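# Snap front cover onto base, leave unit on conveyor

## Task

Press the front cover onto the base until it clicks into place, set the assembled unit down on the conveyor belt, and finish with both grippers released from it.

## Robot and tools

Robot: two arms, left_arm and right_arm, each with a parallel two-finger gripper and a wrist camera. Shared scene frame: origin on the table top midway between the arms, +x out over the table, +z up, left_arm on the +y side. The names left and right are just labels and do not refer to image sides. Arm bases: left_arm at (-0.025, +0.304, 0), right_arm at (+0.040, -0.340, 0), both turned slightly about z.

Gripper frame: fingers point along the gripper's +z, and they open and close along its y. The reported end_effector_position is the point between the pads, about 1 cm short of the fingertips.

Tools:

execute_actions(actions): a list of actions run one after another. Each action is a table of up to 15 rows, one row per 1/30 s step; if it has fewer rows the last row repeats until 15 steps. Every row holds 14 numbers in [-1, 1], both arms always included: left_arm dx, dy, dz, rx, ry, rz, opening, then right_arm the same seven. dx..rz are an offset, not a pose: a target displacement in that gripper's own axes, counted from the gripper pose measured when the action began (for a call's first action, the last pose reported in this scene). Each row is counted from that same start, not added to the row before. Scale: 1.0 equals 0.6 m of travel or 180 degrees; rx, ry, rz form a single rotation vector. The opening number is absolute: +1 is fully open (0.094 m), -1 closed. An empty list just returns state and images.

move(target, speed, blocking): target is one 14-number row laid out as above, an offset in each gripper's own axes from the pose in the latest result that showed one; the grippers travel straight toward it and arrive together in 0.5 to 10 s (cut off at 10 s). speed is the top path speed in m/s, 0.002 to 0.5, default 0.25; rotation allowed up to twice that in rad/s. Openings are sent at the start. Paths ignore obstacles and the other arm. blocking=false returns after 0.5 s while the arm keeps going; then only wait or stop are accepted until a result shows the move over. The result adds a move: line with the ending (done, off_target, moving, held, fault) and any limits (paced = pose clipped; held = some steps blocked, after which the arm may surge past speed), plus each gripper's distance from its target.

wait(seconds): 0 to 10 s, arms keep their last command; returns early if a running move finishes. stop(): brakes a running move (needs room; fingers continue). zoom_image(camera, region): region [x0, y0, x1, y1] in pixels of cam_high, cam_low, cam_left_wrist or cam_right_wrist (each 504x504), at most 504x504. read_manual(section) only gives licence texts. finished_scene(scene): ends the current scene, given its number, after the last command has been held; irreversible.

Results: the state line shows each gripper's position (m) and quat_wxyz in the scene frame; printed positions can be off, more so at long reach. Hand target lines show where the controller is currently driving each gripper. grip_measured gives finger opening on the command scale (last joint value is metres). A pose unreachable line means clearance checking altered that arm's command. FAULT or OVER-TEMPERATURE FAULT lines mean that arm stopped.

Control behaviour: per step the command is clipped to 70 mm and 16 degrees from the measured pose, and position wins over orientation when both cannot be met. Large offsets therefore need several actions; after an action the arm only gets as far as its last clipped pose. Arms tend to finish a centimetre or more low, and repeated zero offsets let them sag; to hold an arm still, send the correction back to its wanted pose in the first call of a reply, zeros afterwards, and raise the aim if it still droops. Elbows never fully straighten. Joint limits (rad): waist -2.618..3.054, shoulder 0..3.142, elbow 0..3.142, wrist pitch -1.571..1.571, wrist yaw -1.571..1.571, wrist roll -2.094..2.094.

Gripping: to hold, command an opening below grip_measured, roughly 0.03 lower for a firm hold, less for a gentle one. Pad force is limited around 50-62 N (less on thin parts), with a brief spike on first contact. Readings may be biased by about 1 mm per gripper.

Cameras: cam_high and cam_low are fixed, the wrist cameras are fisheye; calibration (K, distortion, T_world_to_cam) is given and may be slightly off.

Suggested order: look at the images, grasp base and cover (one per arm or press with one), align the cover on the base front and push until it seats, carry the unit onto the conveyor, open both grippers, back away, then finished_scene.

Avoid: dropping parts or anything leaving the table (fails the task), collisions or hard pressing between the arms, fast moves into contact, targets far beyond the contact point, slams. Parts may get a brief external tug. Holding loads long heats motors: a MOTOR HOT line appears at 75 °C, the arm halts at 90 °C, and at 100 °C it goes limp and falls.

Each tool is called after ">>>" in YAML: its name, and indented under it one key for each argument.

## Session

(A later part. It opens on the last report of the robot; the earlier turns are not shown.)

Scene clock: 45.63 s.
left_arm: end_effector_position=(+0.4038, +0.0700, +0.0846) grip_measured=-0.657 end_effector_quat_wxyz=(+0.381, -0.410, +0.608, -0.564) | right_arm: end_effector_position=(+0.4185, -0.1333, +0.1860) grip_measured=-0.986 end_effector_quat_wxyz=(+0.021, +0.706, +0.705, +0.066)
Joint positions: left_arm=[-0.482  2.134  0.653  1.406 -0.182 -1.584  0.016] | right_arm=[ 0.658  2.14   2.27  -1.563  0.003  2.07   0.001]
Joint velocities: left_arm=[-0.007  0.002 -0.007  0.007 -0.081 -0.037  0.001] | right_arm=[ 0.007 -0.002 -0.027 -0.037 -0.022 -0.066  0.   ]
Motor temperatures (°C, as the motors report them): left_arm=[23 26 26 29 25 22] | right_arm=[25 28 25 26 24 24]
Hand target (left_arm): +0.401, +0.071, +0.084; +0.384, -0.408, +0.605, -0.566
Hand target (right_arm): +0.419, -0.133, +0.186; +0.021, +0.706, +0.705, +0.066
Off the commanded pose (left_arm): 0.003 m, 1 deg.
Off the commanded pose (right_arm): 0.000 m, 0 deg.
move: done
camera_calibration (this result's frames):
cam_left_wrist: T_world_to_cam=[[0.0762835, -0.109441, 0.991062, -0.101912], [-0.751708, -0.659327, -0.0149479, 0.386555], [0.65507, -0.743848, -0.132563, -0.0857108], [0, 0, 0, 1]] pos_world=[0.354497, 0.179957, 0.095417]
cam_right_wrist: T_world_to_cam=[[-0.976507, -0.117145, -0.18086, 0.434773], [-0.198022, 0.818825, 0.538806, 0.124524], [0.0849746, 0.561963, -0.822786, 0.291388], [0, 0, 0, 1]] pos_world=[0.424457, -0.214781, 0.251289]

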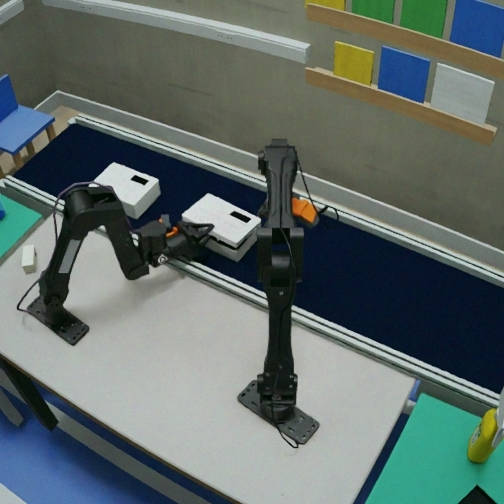

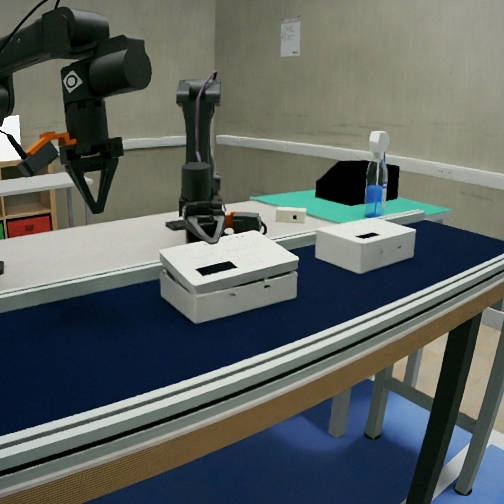

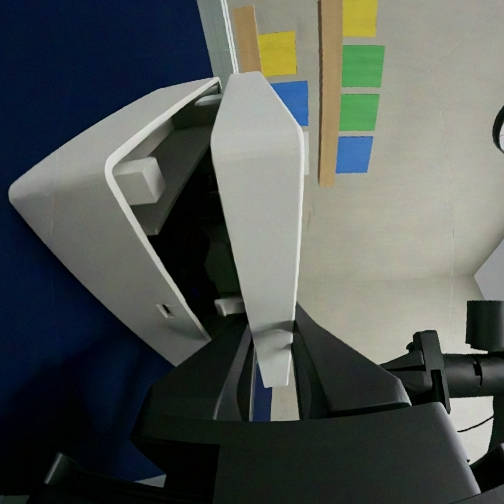

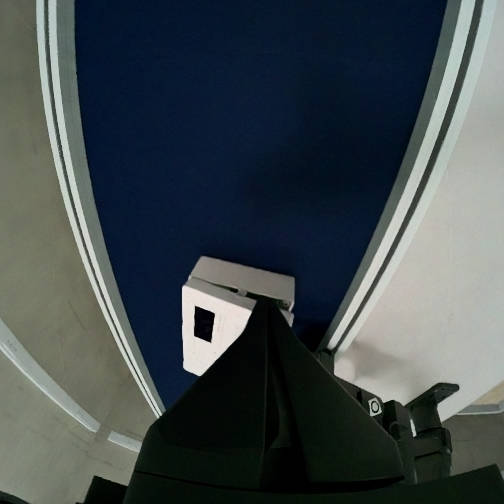

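>>> move:
  target: [0,0,0,0,0,0,-1,0.24,0.064,0.166,0,0,-0.15,-1]
  speed: 0.25

Scene clock: 47.53 s.
left_arm: end_effector_position=(+0.4038, +0.0700, +0.0835) grip_measured=-0.657 end_effector_quat_wxyz=(+0.378, -0.412, +0.607, -0.564) | right_arm: end_effector_position=(+0.4646, +0.0130, +0.1019) grip_measured=-0.986 end_effector_quat_wxyz=(+0.046, +0.527, +0.839, +0.128)
Joint positions: left_arm=[-0.482  2.136  0.653  1.404 -0.182 -1.592  0.016] | right_arm=[ 0.853  2.67   2.849 -1.478  0.007  1.814  0.001]
Joint velocities: left_arm=[ 0.007 -0.007 -0.002  0.022  0.007  0.007 -0.002] | right_arm=[-0.012 -0.017 -0.002  0.007  0.007 -0.022  0.   ]
Motor temperatures (°C, as the motors report them): left_arm=[23 26 26 29 25 22] | right_arm=[25 29 26 26 24 24]
Hand target (left_arm): +0.404, +0.070, +0.085; +0.381, -0.410, +0.608, -0.564
Hand target (right_arm): +0.468, +0.017, +0.102; +0.058, +0.518, +0.843, +0.133
Off the commanded pose (left_arm): 0.001 m, 0 deg.
Off the commanded pose (right_arm): 0.005 m, 8 deg.
elbow stopped short (right arm): the move would have taken joint 3 (elbow) straighter than the controller allows; a more bent joint 3 avoids this.
move: off_target (right_arm)
camera_calibration (this result's frames):
cam_left_wrist: T_world_to_cam=[[0.0820411, -0.104232, 0.991163, -0.103514], [-0.751389, -0.65982, -0.00719286, 0.385774], [0.654739, -0.74416, -0.132451, -0.0856304], [0, 0, 0, 1]] pos_world=[0.354425, 0.180029, 0.0940318]
cam_right_wrist: T_world_to_cam=[[-0.797542, -0.512367, -0.318445, 0.417673], [-0.600423, 0.623018, 0.501338, 0.252558], [-0.0584717, 0.59104, -0.80452, 0.20044], [0, 0, 0, 1]] pos_world=[0.496473, -0.0618147, 0.167647]

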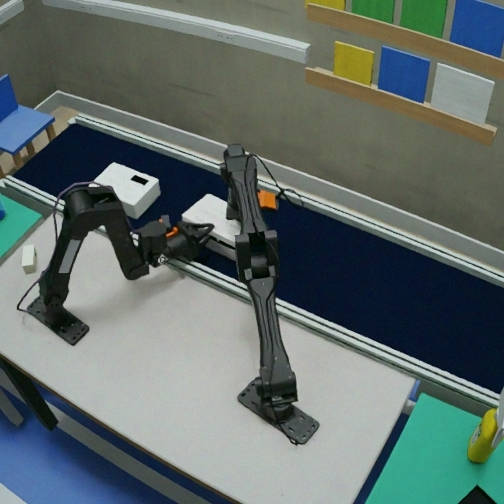

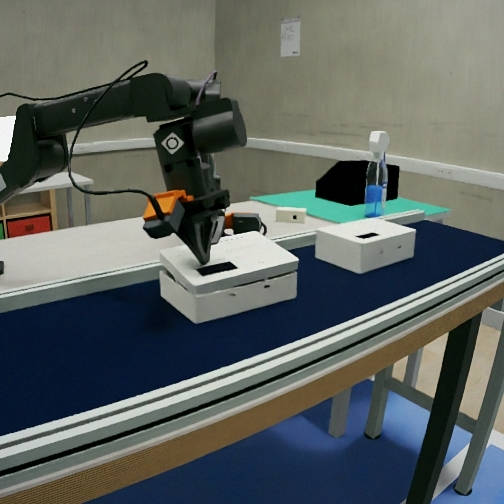

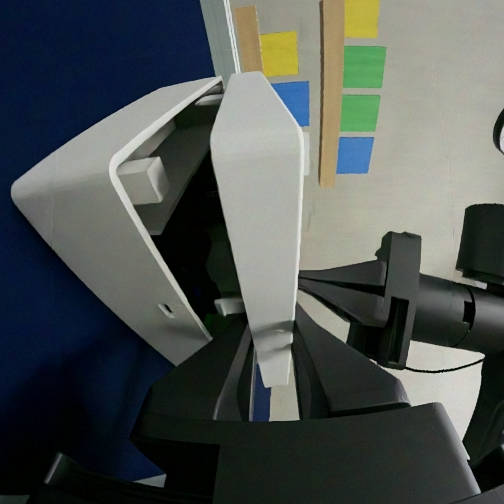

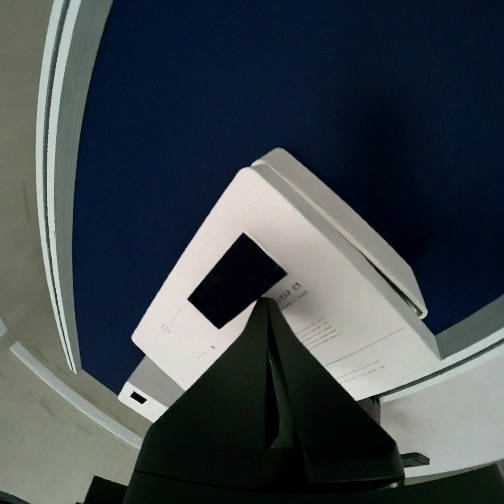

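>>> move:
  target: [0,0,0,0,0,0,-0.55,0,0,0,0,0,0,-1]
  speed: 0.05

>>> move:
  target: [0,0,-0.075,0,0,0,-0.55,0,0,0,0,0,0,-1]
  speed: 0.05

Scene clock: 48.43 s.
left_arm: end_effector_position=(+0.4038, +0.0700, +0.0835) grip_measured=-0.553 end_effector_quat_wxyz=(+0.377, -0.413, +0.607, -0.565) | right_arm: end_effector_position=(+0.4647, +0.0131, +0.1019) grip_measured=-0.986 end_effector_quat_wxyz=(+0.046, +0.526, +0.840, +0.128)
Joint positions: left_arm=[-0.482  2.136  0.653  1.404 -0.182 -1.594  0.021] | right_arm=[ 0.853  2.67   2.849 -1.477  0.007  1.812  0.001]
Joint velocities: left_arm=[-0.002  0.012  0.007  0.037 -0.095 -0.022 -0.   ] | right_arm=[-0.007  0.002 -0.002  0.022 -0.022 -0.007  0.   ]
Motor temperatures (°C, as the motors report them): left_arm=[23 26 26 29 25 22] | right_arm=[25 29 26 26 24 24]
Hand target (left_arm): +0.404, +0.070, +0.083; +0.378, -0.412, +0.607, -0.564
Hand target (right_arm): +0.465, +0.013, +0.102; +0.046, +0.527, +0.839, +0.128
Off the commanded pose (left_arm): 0.000 m, 0 deg.
Off the commanded pose (right_arm): 0.000 m, 0 deg.
move: done
camera_calibration (this result's frames):
cam_left_wrist: T_world_to_cam=[[0.082907, -0.10212, 0.991311, -0.104023], [-0.751278, -0.659966, -0.00515429, 0.385569], [0.654758, -0.744323, -0.131436, -0.0857115], [0, 0, 0, 1]] pos_world=[0.354414, 0.180043, 0.0938412]
cam_right_wrist: T_world_to_cam=[[-0.79652, -0.513485, -0.3192, 0.417478], [-0.601759, 0.622052, 0.500936, 0.253218], [-0.0586639, 0.591087, -0.804472, 0.200504], [0, 0, 0, 1]] pos_world=[0.496668, -0.0616617, 0.167713]

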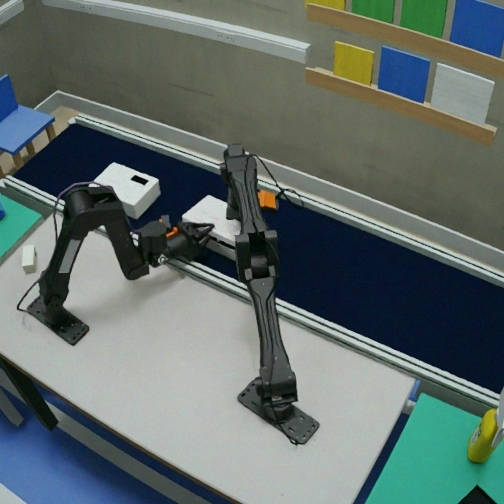

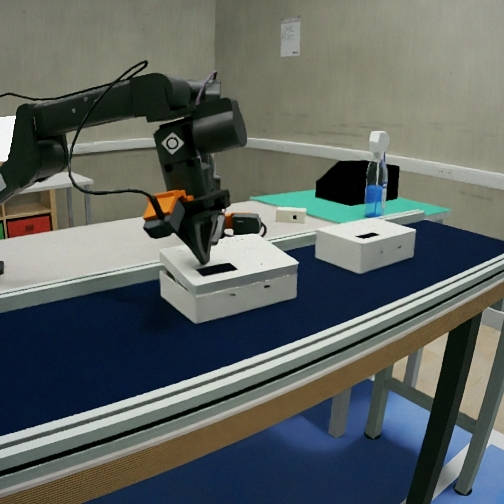

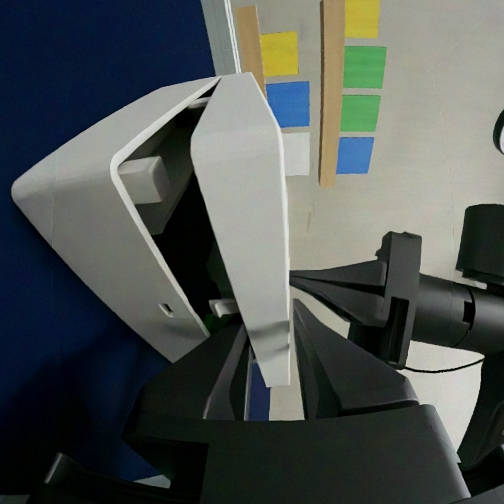

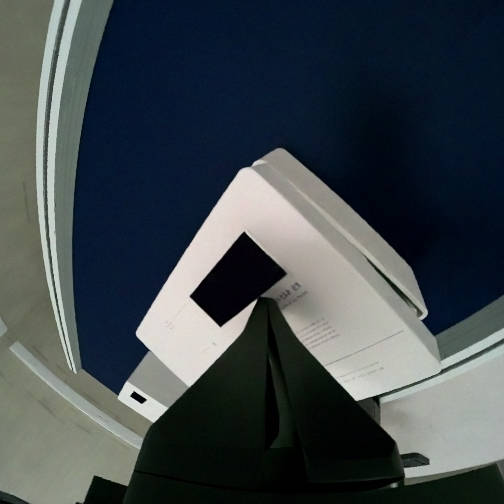

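Scene clock: 49.67 s.
left_arm: end_effector_position=(+0.3663, +0.0857, +0.0835) grip_measured=-0.553 end_effector_quat_wxyz=(+0.374, -0.413, +0.610, -0.563) | right_arm: end_effector_position=(+0.4647, +0.0131, +0.1019) grip_measured=-0.986 end_effector_quat_wxyz=(+0.046, +0.526, +0.840, +0.128)
Joint positions: left_arm=[-0.504  2.068  0.484  1.496 -0.199 -1.598  0.021] | right_arm=[ 0.853  2.67   2.849 -1.477  0.007  1.812  0.001]
Joint velocities: left_arm=[-0.002  0.002 -0.017 -0.066  0.022  0.037 -0.   ] | right_arm=[-0.012 -0.002  0.002 -0.007 -0.007  0.066  0.   ]
Motor temperatures (°C, as the motors report them): left_arm=[23 26 26 29 25 22] | right_arm=[25 29 26 26 24 24]
Hand target (left_arm): +0.362, +0.086, +0.087; +0.377, -0.413, +0.607, -0.565
Hand target (right_arm): +0.465, +0.013, +0.102; +0.046, +0.526, +0.840, +0.128
Off the commanded pose (left_arm): 0.006 m, 1 deg.
Off the commanded pose (right_arm): 0.000 m, 0 deg.
move: done
camera_calibration (this result's frames):
cam_left_wrist: T_world_to_cam=[[0.0904906, -0.104601, 0.990389, -0.101784], [-0.754626, -0.656155, -0.000351347, 0.368309], [0.649885, -0.747342, -0.138311, -0.0468905], [0, 0, 0, 1]] pos_world=[0.31762, 0.195978, 0.0944497]
cam_right_wrist: T_world_to_cam=[[-0.79652, -0.513485, -0.3192, 0.417478], [-0.601759, 0.622052, 0.500936, 0.253218], [-0.0586639, 0.591087, -0.804472, 0.200504], [0, 0, 0, 1]] pos_world=[0.496668, -0.0616617, 0.167713]

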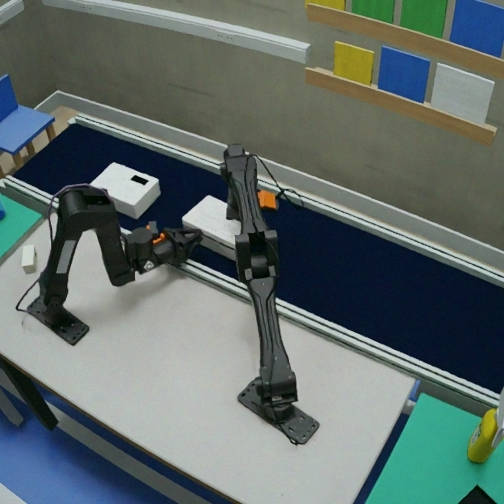

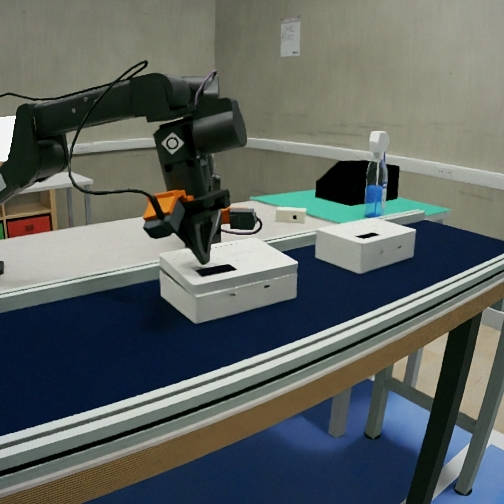

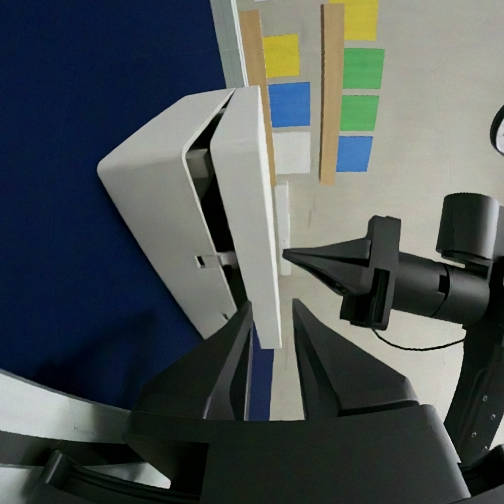

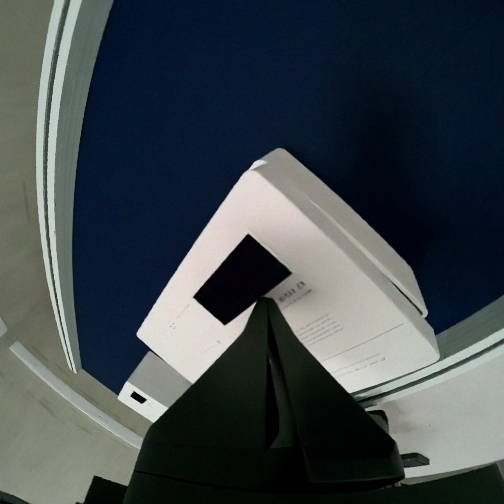

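>>> move:
  target: [0,-0.004,0.03,0,0,0,-1,0,0,0,0,0,0,-1]
  speed: 0.02

Scene clock: 50.93 s.
left_arm: end_effector_position=(+0.3773, +0.0783, +0.0937) grip_measured=-0.997 end_effector_quat_wxyz=(+0.377, -0.410, +0.601, -0.573) | right_arm: end_effector_position=(+0.4647, +0.0131, +0.1019) grip_measured=-0.986 end_effector_quat_wxyz=(+0.046, +0.526, +0.840, +0.128)
Joint positions: left_arm=[-0.504  2.068  0.536  1.472 -0.198 -1.599  0.   ] | right_arm=[ 0.853  2.67   2.849 -1.477  0.007  1.812  0.001]
Joint velocities: left_arm=[-0.007 -0.017  0.002  0.007  0.007  0.081  0.001] | right_arm=[-0.007 -0.012 -0.017 -0.081  0.066 -0.051 -0.   ]
Motor temperatures (°C, as the motors report them): left_arm=[23 26 26 29 25 22] | right_arm=[25 29 26 26 24 24]
Hand target (left_arm): +0.383, +0.079, +0.084; +0.374, -0.414, +0.610, -0.563
Hand target (right_arm): +0.465, +0.013, +0.102; +0.046, +0.526, +0.840, +0.128
Off the commanded pose (left_arm): 0.011 m, 2 deg.
Off the commanded pose (right_arm): 0.000 m, 0 deg.
move: off_target (left_arm)
camera_calibration (this result's frames):
cam_left_wrist: T_world_to_cam=[[0.0676136, -0.0880024, 0.993823, -0.106654], [-0.75474, -0.655989, -0.00673959, 0.372375], [0.65253, -0.749622, -0.110773, -0.0615909], [0, 0, 0, 1]] pos_world=[0.328448, 0.188718, 0.101683]
cam_right_wrist: T_world_to_cam=[[-0.79652, -0.513485, -0.3192, 0.417478], [-0.601759, 0.622052, 0.500936, 0.253218], [-0.0586639, 0.591087, -0.804472, 0.200504], [0, 0, 0, 1]] pos_world=[0.496668, -0.0616617, 0.167713]

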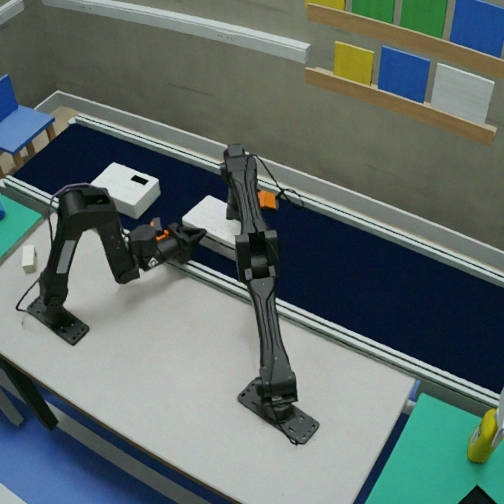

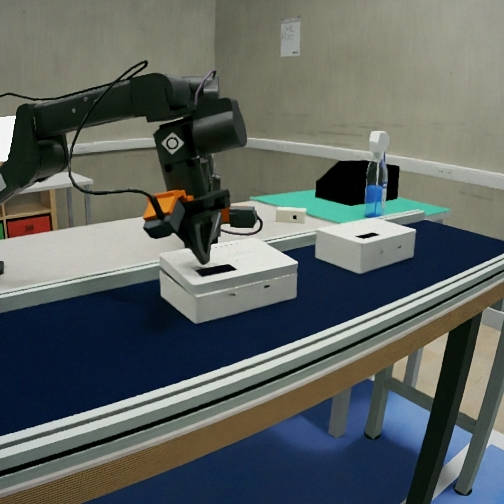

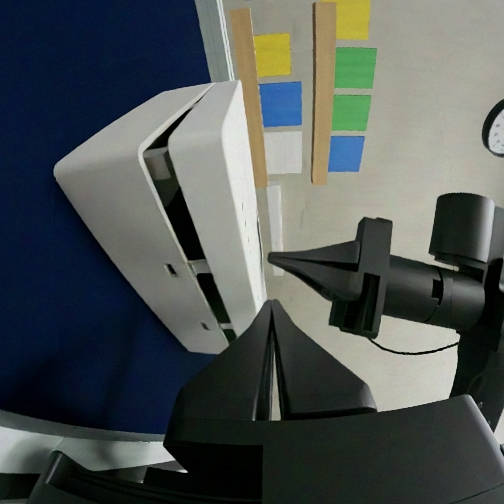

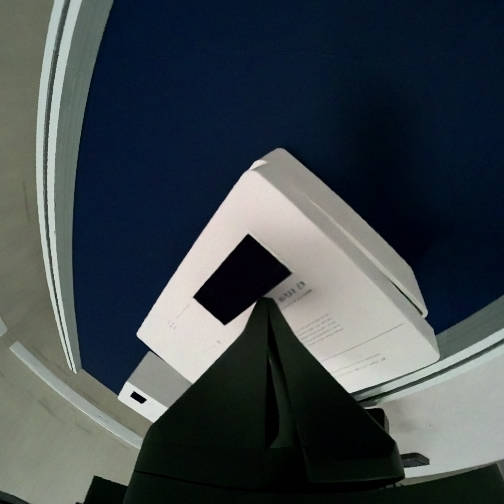

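>>> move:
  target: [0,0.035,-0.03,0,0,0,-1,0,0,0,0,0,0,-1]
  speed: 0.04

Scene clock: 52.00 s.
left_arm: end_effector_position=(+0.3649, +0.0843, +0.0834) grip_measured=-0.997 end_effector_quat_wxyz=(+0.376, -0.410, +0.598, -0.577) | right_arm: end_effector_position=(+0.4647, +0.0131, +0.1019) grip_measured=-0.986 end_effector_quat_wxyz=(+0.046, +0.526, +0.840, +0.128)
Joint positions: left_arm=[-0.509  2.114  0.483  1.578 -0.2   -1.605  0.   ] | right_arm=[ 0.853  2.67   2.849 -1.477  0.007  1.812  0.001]
Joint velocities: left_arm=[-0.007  0.007  0.007  0.037  0.022 -0.11  -0.   ] | right_arm=[-0.007  0.002  0.007 -0.022 -0.037 -0.007 -0.   ]
Motor temperatures (°C, as the motors report them): left_arm=[23 26 26 29 25 22] | right_arm=[25 29 26 26 24 24]
Hand target (left_arm): +0.359, +0.085, +0.074; +0.374, -0.414, +0.606, -0.568
Hand target (right_arm): +0.465, +0.013, +0.102; +0.046, +0.526, +0.840, +0.128
Off the commanded pose (left_arm): 0.011 m, 1 deg.
Off the commanded pose (right_arm): 0.000 m, 0 deg.
joint sent to its limit (left arm) — the command would take joint 4 (wrist pitch) past its upper limit, so that joint was sent only as far as its limit.
move: off_target (left_arm)
camera_calibration (this result's frames):
cam_left_wrist: T_world_to_cam=[[0.0639922, -0.0797782, 0.994756, -0.094544], [-0.75653, -0.653948, -0.00377852, 0.367122], [0.65082, -0.752322, -0.102202, -0.0499641], [0, 0, 0, 1]] pos_world=[0.316307, 0.194947, 0.0903289]
cam_right_wrist: T_world_to_cam=[[-0.79652, -0.513485, -0.3192, 0.417478], [-0.601759, 0.622052, 0.500936, 0.253218], [-0.0586639, 0.591087, -0.804472, 0.200504], [0, 0, 0, 1]] pos_world=[0.496668, -0.0616617, 0.167713]

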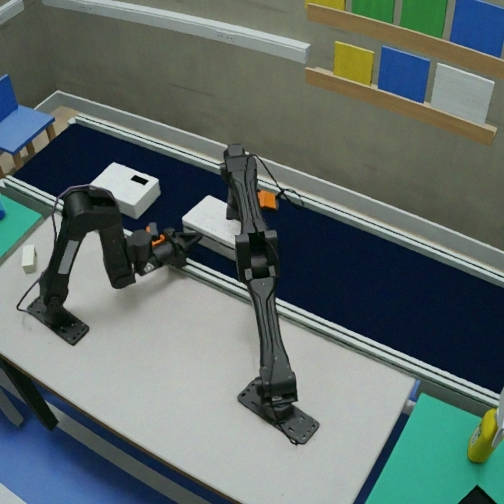

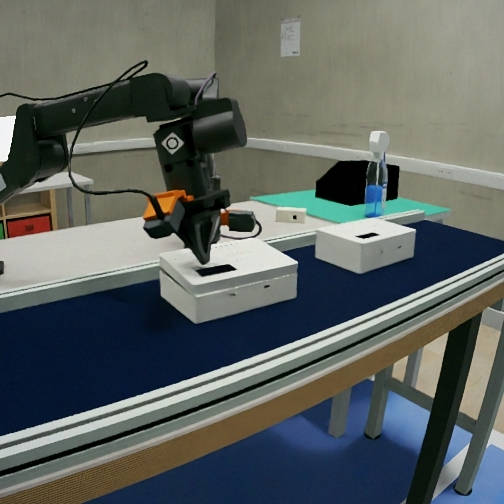

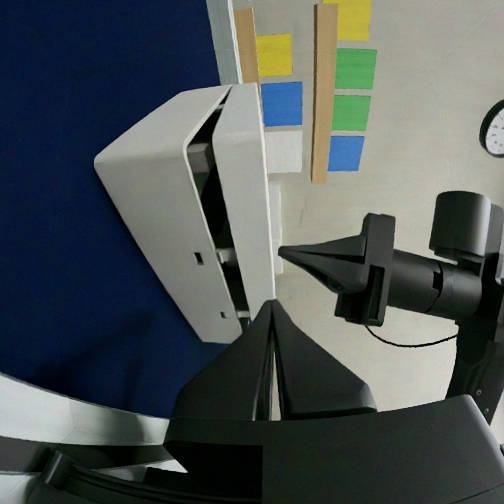

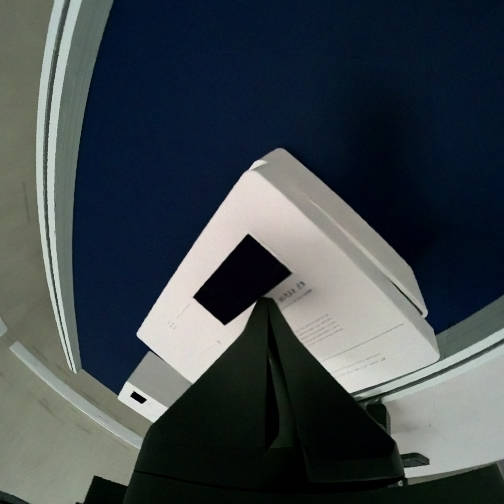

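>>> move:
  target: [0,0.025,0.035,-0.04,0,0,-1,0,0,0,0,0,0,-1]
  speed: 0.02

Scene clock: 55.47 s.
left_arm: end_effector_position=(+0.3796, +0.0757, +0.0765) grip_measured=-0.997 end_effector_quat_wxyz=(+0.360, -0.425, +0.620, -0.553) | right_arm: end_effector_position=(+0.4647, +0.0131, +0.1019) grip_measured=-0.986 end_effector_quat_wxyz=(+0.046, +0.526, +0.840, +0.128)
Joint positions: left_arm=[-0.504  2.071  0.557  1.381 -0.195 -1.621  0.   ] | right_arm=[ 0.853  2.67   2.849 -1.477  0.007  1.812  0.001]
Joint velocities: left_arm=[ 0.002 -0.002 -0.017  0.007 -0.022 -0.022 -0.   ] | right_arm=[ 0.002 -0.007 -0.012  0.051  0.007  0.007 -0.   ]
Motor temperatures (°C, as the motors report them): left_arm=[23 26 26 29 25 22] | right_arm=[25 30 26 27 24 24]
Hand target (left_arm): +0.383, +0.077, +0.067; +0.349, -0.433, +0.632, -0.539
Hand target (right_arm): +0.465, +0.013, +0.102; +0.046, +0.526, +0.840, +0.128
Off the commanded pose (left_arm): 0.010 m, 3 deg.
Off the commanded pose (right_arm): 0.000 m, 0 deg.
move: off_target (left_arm)
camera_calibration (this result's frames):
cam_left_wrist: T_world_to_cam=[[0.136361, -0.108612, 0.984687, -0.113806], [-0.754997, -0.654932, 0.0323134, 0.369311], [0.641393, -0.747842, -0.171309, -0.0581951], [0, 0, 0, 1]] pos_world=[0.331674, 0.185992, 0.0901603]
cam_right_wrist: T_world_to_cam=[[-0.79652, -0.513485, -0.3192, 0.417478], [-0.601759, 0.622052, 0.500936, 0.253218], [-0.0586639, 0.591087, -0.804472, 0.200504], [0, 0, 0, 1]] pos_world=[0.496668, -0.0616617, 0.167713]

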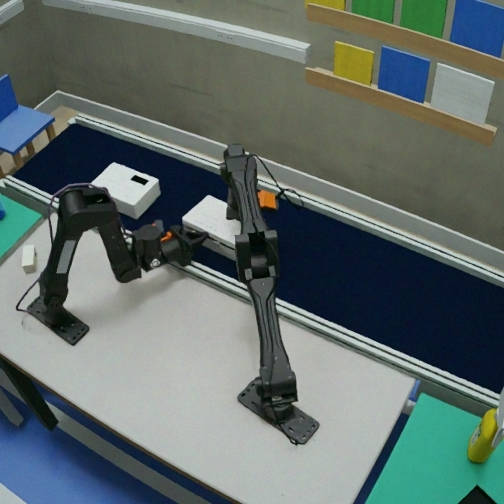

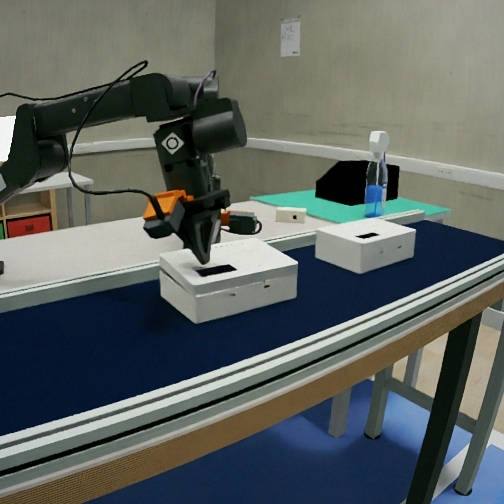

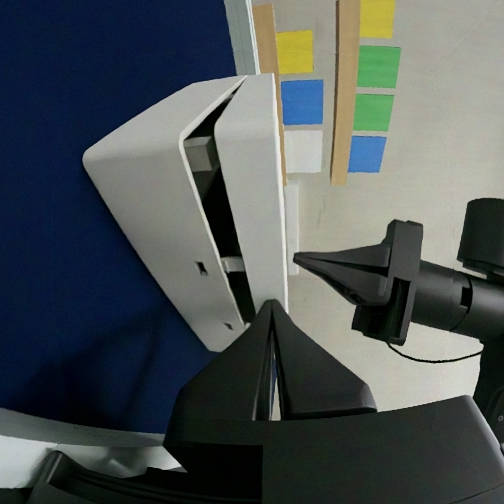

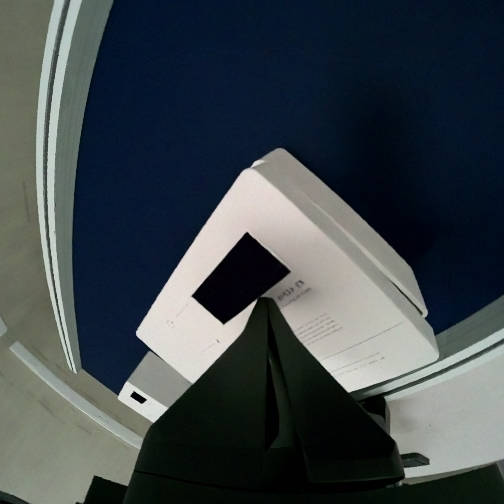

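>>> move:
  target: [0,-0.06,-0.01,0,0,0,-1,0,0,0,0,0,0,-1]
  speed: 0.08

>>> move:
  target: [0,0,0.06,-0.05,0,0,-1,0,0,0,0,0,0,-1]
  speed: 0.08

>>> move:
  target: [0,0.06,0,0,0,0,-1,0,0,0.02,0,0,0,-1]
  speed: 0.04

Scene clock: 56.70 s.
left_arm: end_effector_position=(+0.3790, +0.0761, +0.1130) grip_measured=-0.997 end_effector_quat_wxyz=(+0.361, -0.424, +0.616, -0.557) | right_arm: end_effector_position=(+0.4647, +0.0131, +0.1019) grip_measured=-0.986 end_effector_quat_wxyz=(+0.046, +0.526, +0.840, +0.128)
Joint positions: left_arm=[-0.504  1.903  0.557  1.224 -0.195 -1.622  0.   ] | right_arm=[ 0.853  2.67   2.849 -1.477  0.007  1.812  0.001]
Joint velocities: left_arm=[-0.002  0.007  0.002  0.037 -0.022 -0.037 -0.001] | right_arm=[-0.012 -0.007  0.012  0.022  0.007 -0.007  0.   ]
Motor temperatures (°C, as the motors report them): left_arm=[23 26 26 29 25 22] | right_arm=[25 30 26 27 24 24]
Hand target (left_arm): +0.379, +0.076, +0.113; +0.360, -0.425, +0.620, -0.553
Hand target (right_arm): +0.465, +0.013, +0.102; +0.046, +0.526, +0.840, +0.128
Off the commanded pose (left_arm): 0.001 m, 1 deg.
Off the commanded pose (right_arm): 0.000 m, 0 deg.
move: done
camera_calibration (this result's frames):
cam_left_wrist: T_world_to_cam=[[0.127427, -0.101288, 0.986663, -0.147026], [-0.755188, -0.654807, 0.0303112, 0.368214], [0.643004, -0.748978, -0.159932, -0.0530053], [0, 0, 0, 1]] pos_world=[0.330889, 0.186517, 0.125427]
cam_right_wrist: T_world_to_cam=[[-0.79652, -0.513485, -0.3192, 0.417478], [-0.601759, 0.622052, 0.500936, 0.253218], [-0.0586639, 0.591087, -0.804472, 0.200504], [0, 0, 0, 1]] pos_world=[0.496668, -0.0616617, 0.167713]

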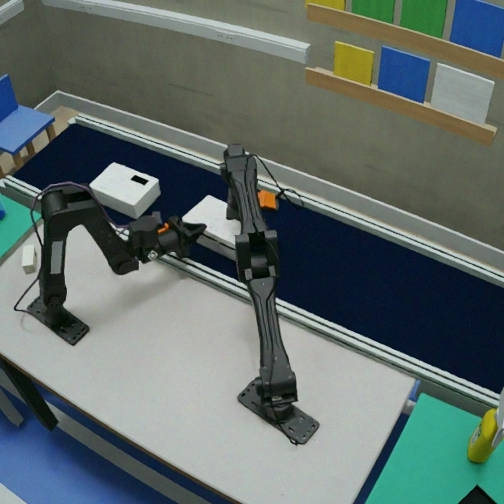

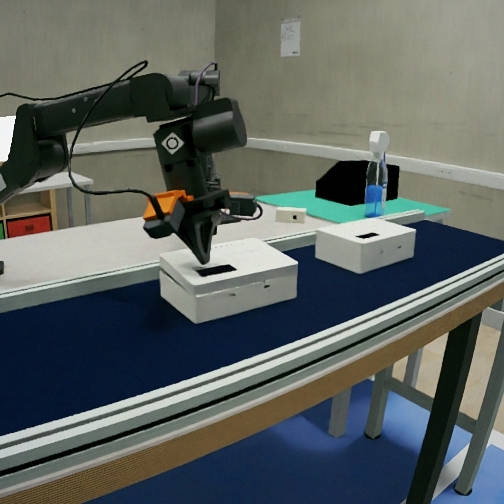

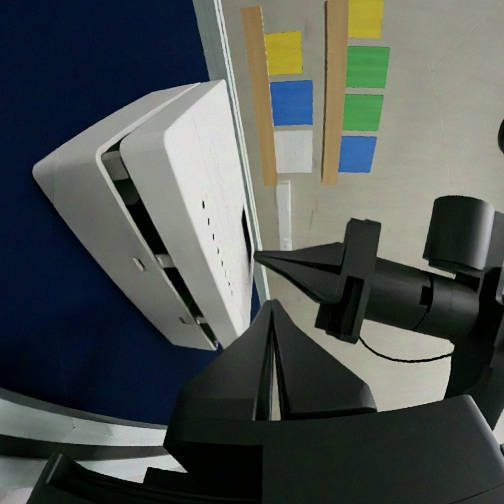

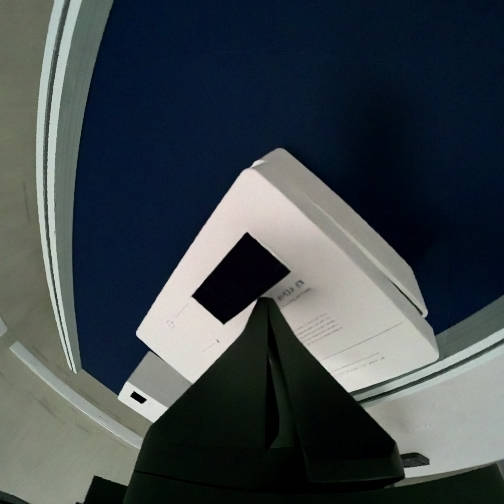

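Scene clock: 58.27 s.
left_arm: end_effector_position=(+0.4072, +0.0619, +0.0963) grip_measured=-0.997 end_effector_quat_wxyz=(+0.325, -0.453, +0.662, -0.501) | right_arm: end_effector_position=(+0.4647, +0.0131, +0.1019) grip_measured=-0.986 end_effector_quat_wxyz=(+0.046, +0.526, +0.840, +0.128)
Joint positions: left_arm=[-0.487  1.903  0.744  0.864 -0.169 -1.647  0.   ] | right_arm=[ 0.853  2.67   2.849 -1.477  0.007  1.812  0.001]
Joint velocities: left_arm=[ 0.012 -0.007 -0.012 -0.007  0.037  0.007  0.001] | right_arm=[ 0.022 -0.002 -0.002 -0.051 -0.007  0.022  0.   ]
Motor temperatures (°C, as the motors report them): left_arm=[23 26 26 29 25 22] | right_arm=[25 30 26 27 24 24]
Hand target (left_arm): +0.412, +0.063, +0.108; +0.327, -0.452, +0.657, -0.507
Hand target (right_arm): +0.465, +0.013, +0.102; +0.046, +0.526, +0.840, +0.128
Off the commanded pose (left_arm): 0.013 m, 1 deg.
Off the commanded pose (right_arm): 0.000 m, 0 deg.
move: off_target (left_arm)
camera_calibration (this result's frames):
cam_left_wrist: T_world_to_cam=[[0.278941, -0.167365, 0.945611, -0.189242], [-0.74694, -0.65669, 0.104107, 0.370372], [0.60355, -0.735355, -0.30819, -0.0549527], [0, 0, 0, 1]] pos_world=[0.362599, 0.171137, 0.123455]
cam_right_wrist: T_world_to_cam=[[-0.79652, -0.513485, -0.3192, 0.417478], [-0.601759, 0.622052, 0.500936, 0.253218], [-0.0586639, 0.591087, -0.804472, 0.200504], [0, 0, 0, 1]] pos_world=[0.496668, -0.0616617, 0.167713]

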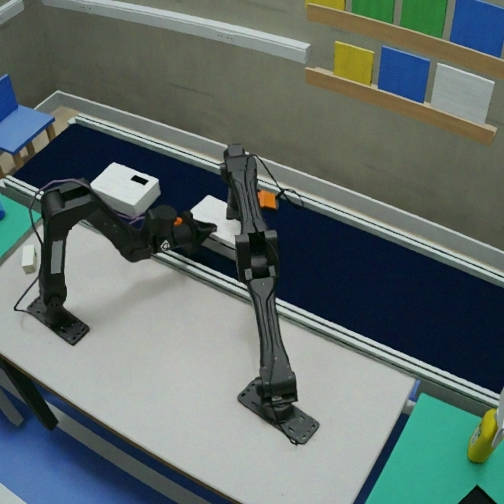

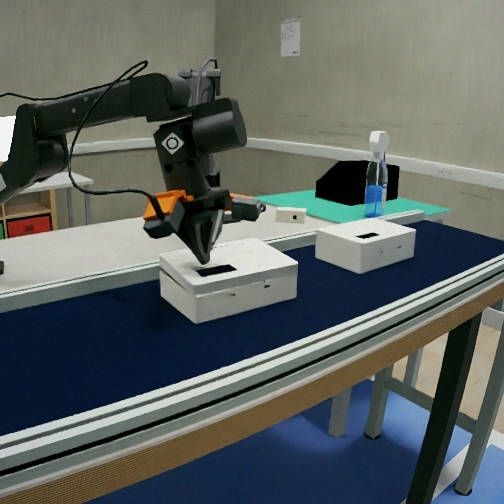

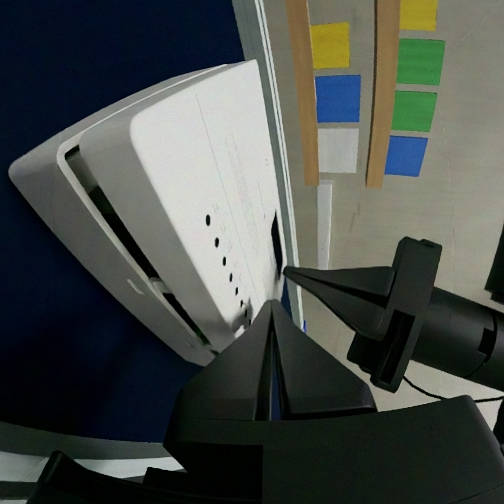

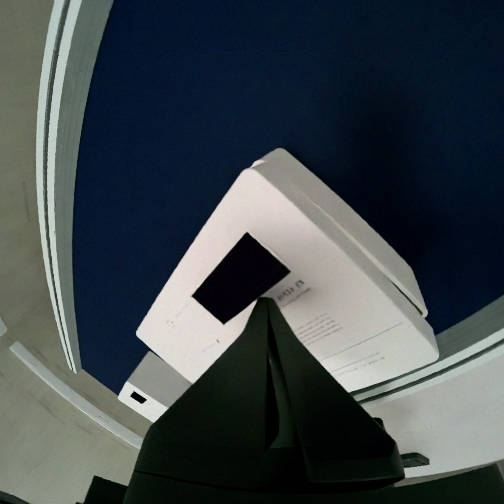

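Scene clock: 59.60 s.
left_arm: end_effector_position=(+0.4057, +0.0629, +0.0887) grip_measured=-0.997 end_effector_quat_wxyz=(+0.335, -0.444, +0.640, -0.530) | right_arm: end_effector_position=(+0.4697, +0.0172, +0.0955) grip_measured=-0.986 end_effector_quat_wxyz=(+0.048, +0.525, +0.839, +0.135)
Joint positions: left_arm=[-0.487  1.985  0.699  1.066 -0.169 -1.65   0.   ] | right_arm=[ 0.853  2.667  2.812 -1.428  0.007  1.812  0.001]
Joint velocities: left_arm=[ 0.012  0.002  0.012 -0.037  0.007  0.051  0.001] | right_arm=[-0.017 -0.037 -0.046  0.037 -0.051  0.022  0.001]
Motor temperatures (°C, as the motors report them): left_arm=[23 26 26 29 25 22] | right_arm=[25 30 25 27 24 24]
Hand target (left_arm): +0.396, +0.066, +0.062; +0.325, -0.453, +0.662, -0.501
Hand target (right_arm): +0.467, +0.015, +0.090; +0.045, +0.526, +0.840, +0.126
Off the commanded pose (left_arm): 0.028 m, 4 deg.
Off the commanded pose (right_arm): 0.006 m, 1 deg.
move: off_target (left_arm)
camera_calibration (this result's frames):
cam_left_wrist: T_world_to_cam=[[0.219378, -0.125421, 0.967545, -0.16189], [-0.752367, -0.653116, 0.0859268, 0.374279], [0.621142, -0.746799, -0.237642, -0.0683939], [0, 0, 0, 1]] pos_world=[0.359592, 0.173066, 0.108222]
cam_right_wrist: T_world_to_cam=[[-0.792986, -0.510543, -0.332445, 0.421048], [-0.607188, 0.617533, 0.499976, 0.259545], [-0.0499631, 0.59833, -0.79969, 0.188566], [0, 0, 0, 1]] pos_world=[0.500899, -0.0581393, 0.161004]

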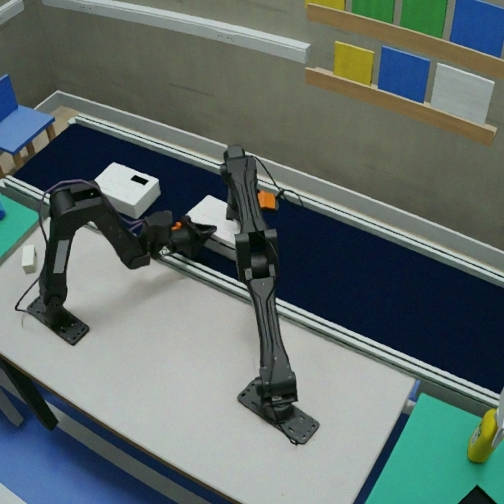

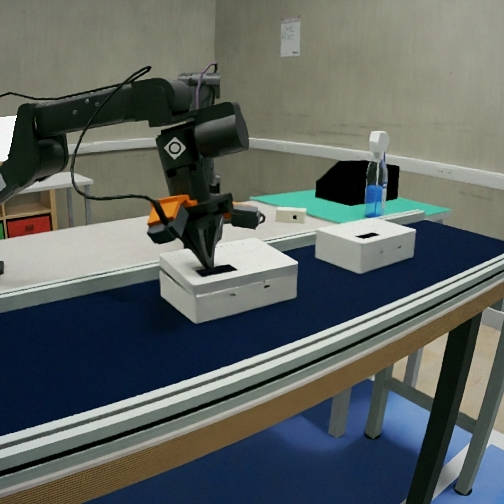

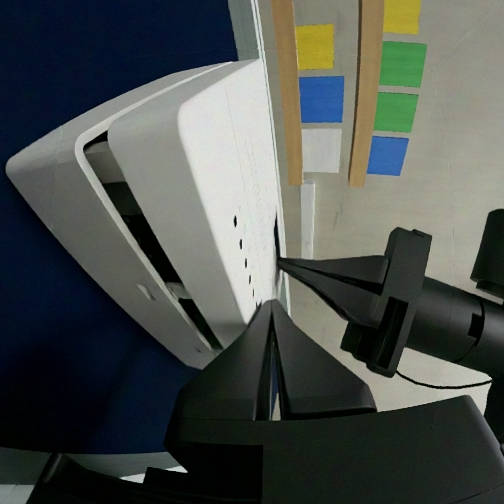

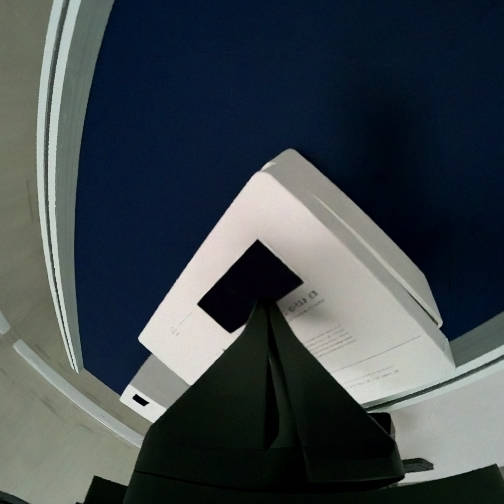

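>>> move:
  target: [0,0.09,0.03,0,0,0,-1,0,0,-0.015,0,0,0,-1]
  speed: 0.04

Scene clock: 61.50 s.
left_arm: end_effector_position=(+0.4110, +0.0595, +0.0938) grip_measured=-0.998 end_effector_quat_wxyz=(+0.362, -0.417, +0.583, -0.596) | right_arm: end_effector_position=(+0.4701, +0.0176, +0.0956) grip_measured=-0.986 end_effector_quat_wxyz=(+0.048, +0.525, +0.839, +0.136)
Joint positions: left_arm=[-0.487  2.163  0.699  1.436 -0.169 -1.651  0.   ] | right_arm=[ 0.853  2.666  2.809 -1.424  0.007  1.812  0.001]
Joint velocities: left_arm=[ 0.002 -0.002 -0.022  0.007 -0.007  0.037  0.   ] | right_arm=[ 0.002  0.012 -0.012 -0.037 -0.051  0.051 -0.   ]
Motor temperatures (°C, as the motors report them): left_arm=[23 26 26 29 25 22] | right_arm=[25 31 26 27 24 24]
Hand target (left_arm): +0.403, +0.063, +0.035; +0.336, -0.443, +0.639, -0.531
Hand target (right_arm): +0.468, +0.015, +0.104; +0.049, +0.525, +0.839, +0.137
Off the commanded pose (left_arm): 0.062 m, 11 deg.
Off the commanded pose (right_arm): 0.009 m, 0 deg.
move: off_target (left_arm)
camera_calibration (this result's frames):
cam_left_wrist: T_world_to_cam=[[0.0609834, -0.0224961, 0.997885, -0.112261], [-0.761809, -0.647013, 0.03197, 0.38418], [0.644925, -0.762147, -0.0565948, -0.0988764], [0, 0, 0, 1]] pos_world=[0.363285, 0.170685, 0.0941453]
cam_right_wrist: T_world_to_cam=[[-0.792399, -0.510054, -0.334587, 0.42151], [-0.608068, 0.616801, 0.499811, 0.25999], [-0.0485571, 0.599501, -0.7989, 0.187678], [0, 0, 0, 1]] pos_world=[0.501208, -0.0578822, 0.161022]

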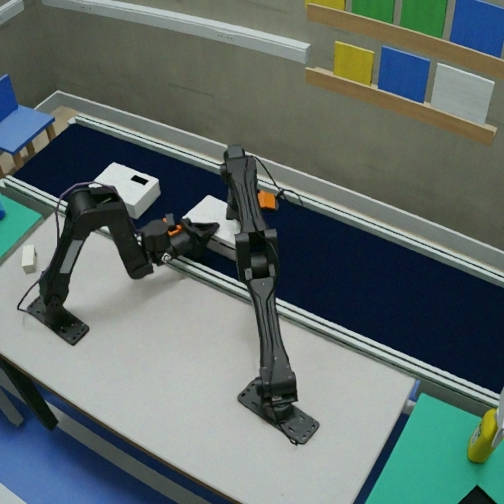

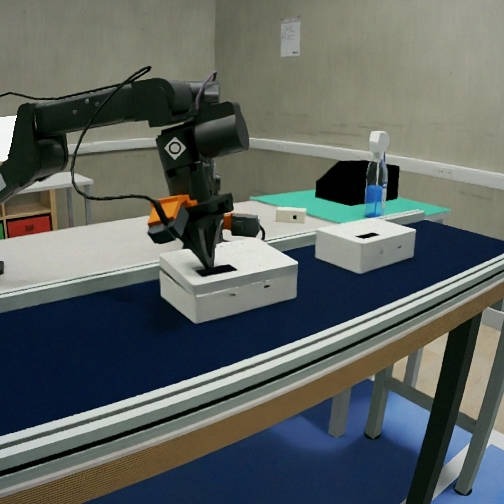

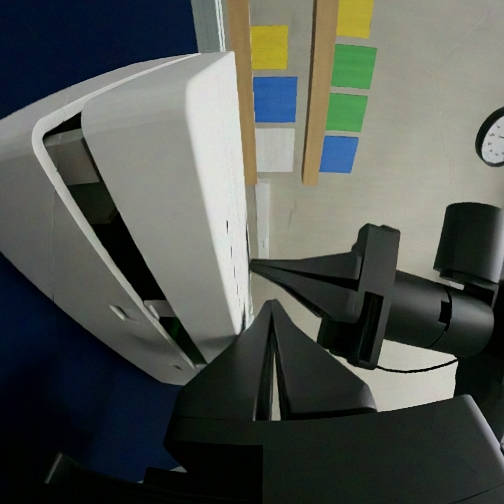

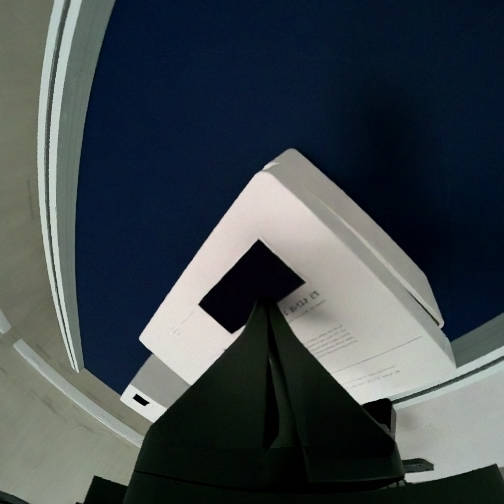

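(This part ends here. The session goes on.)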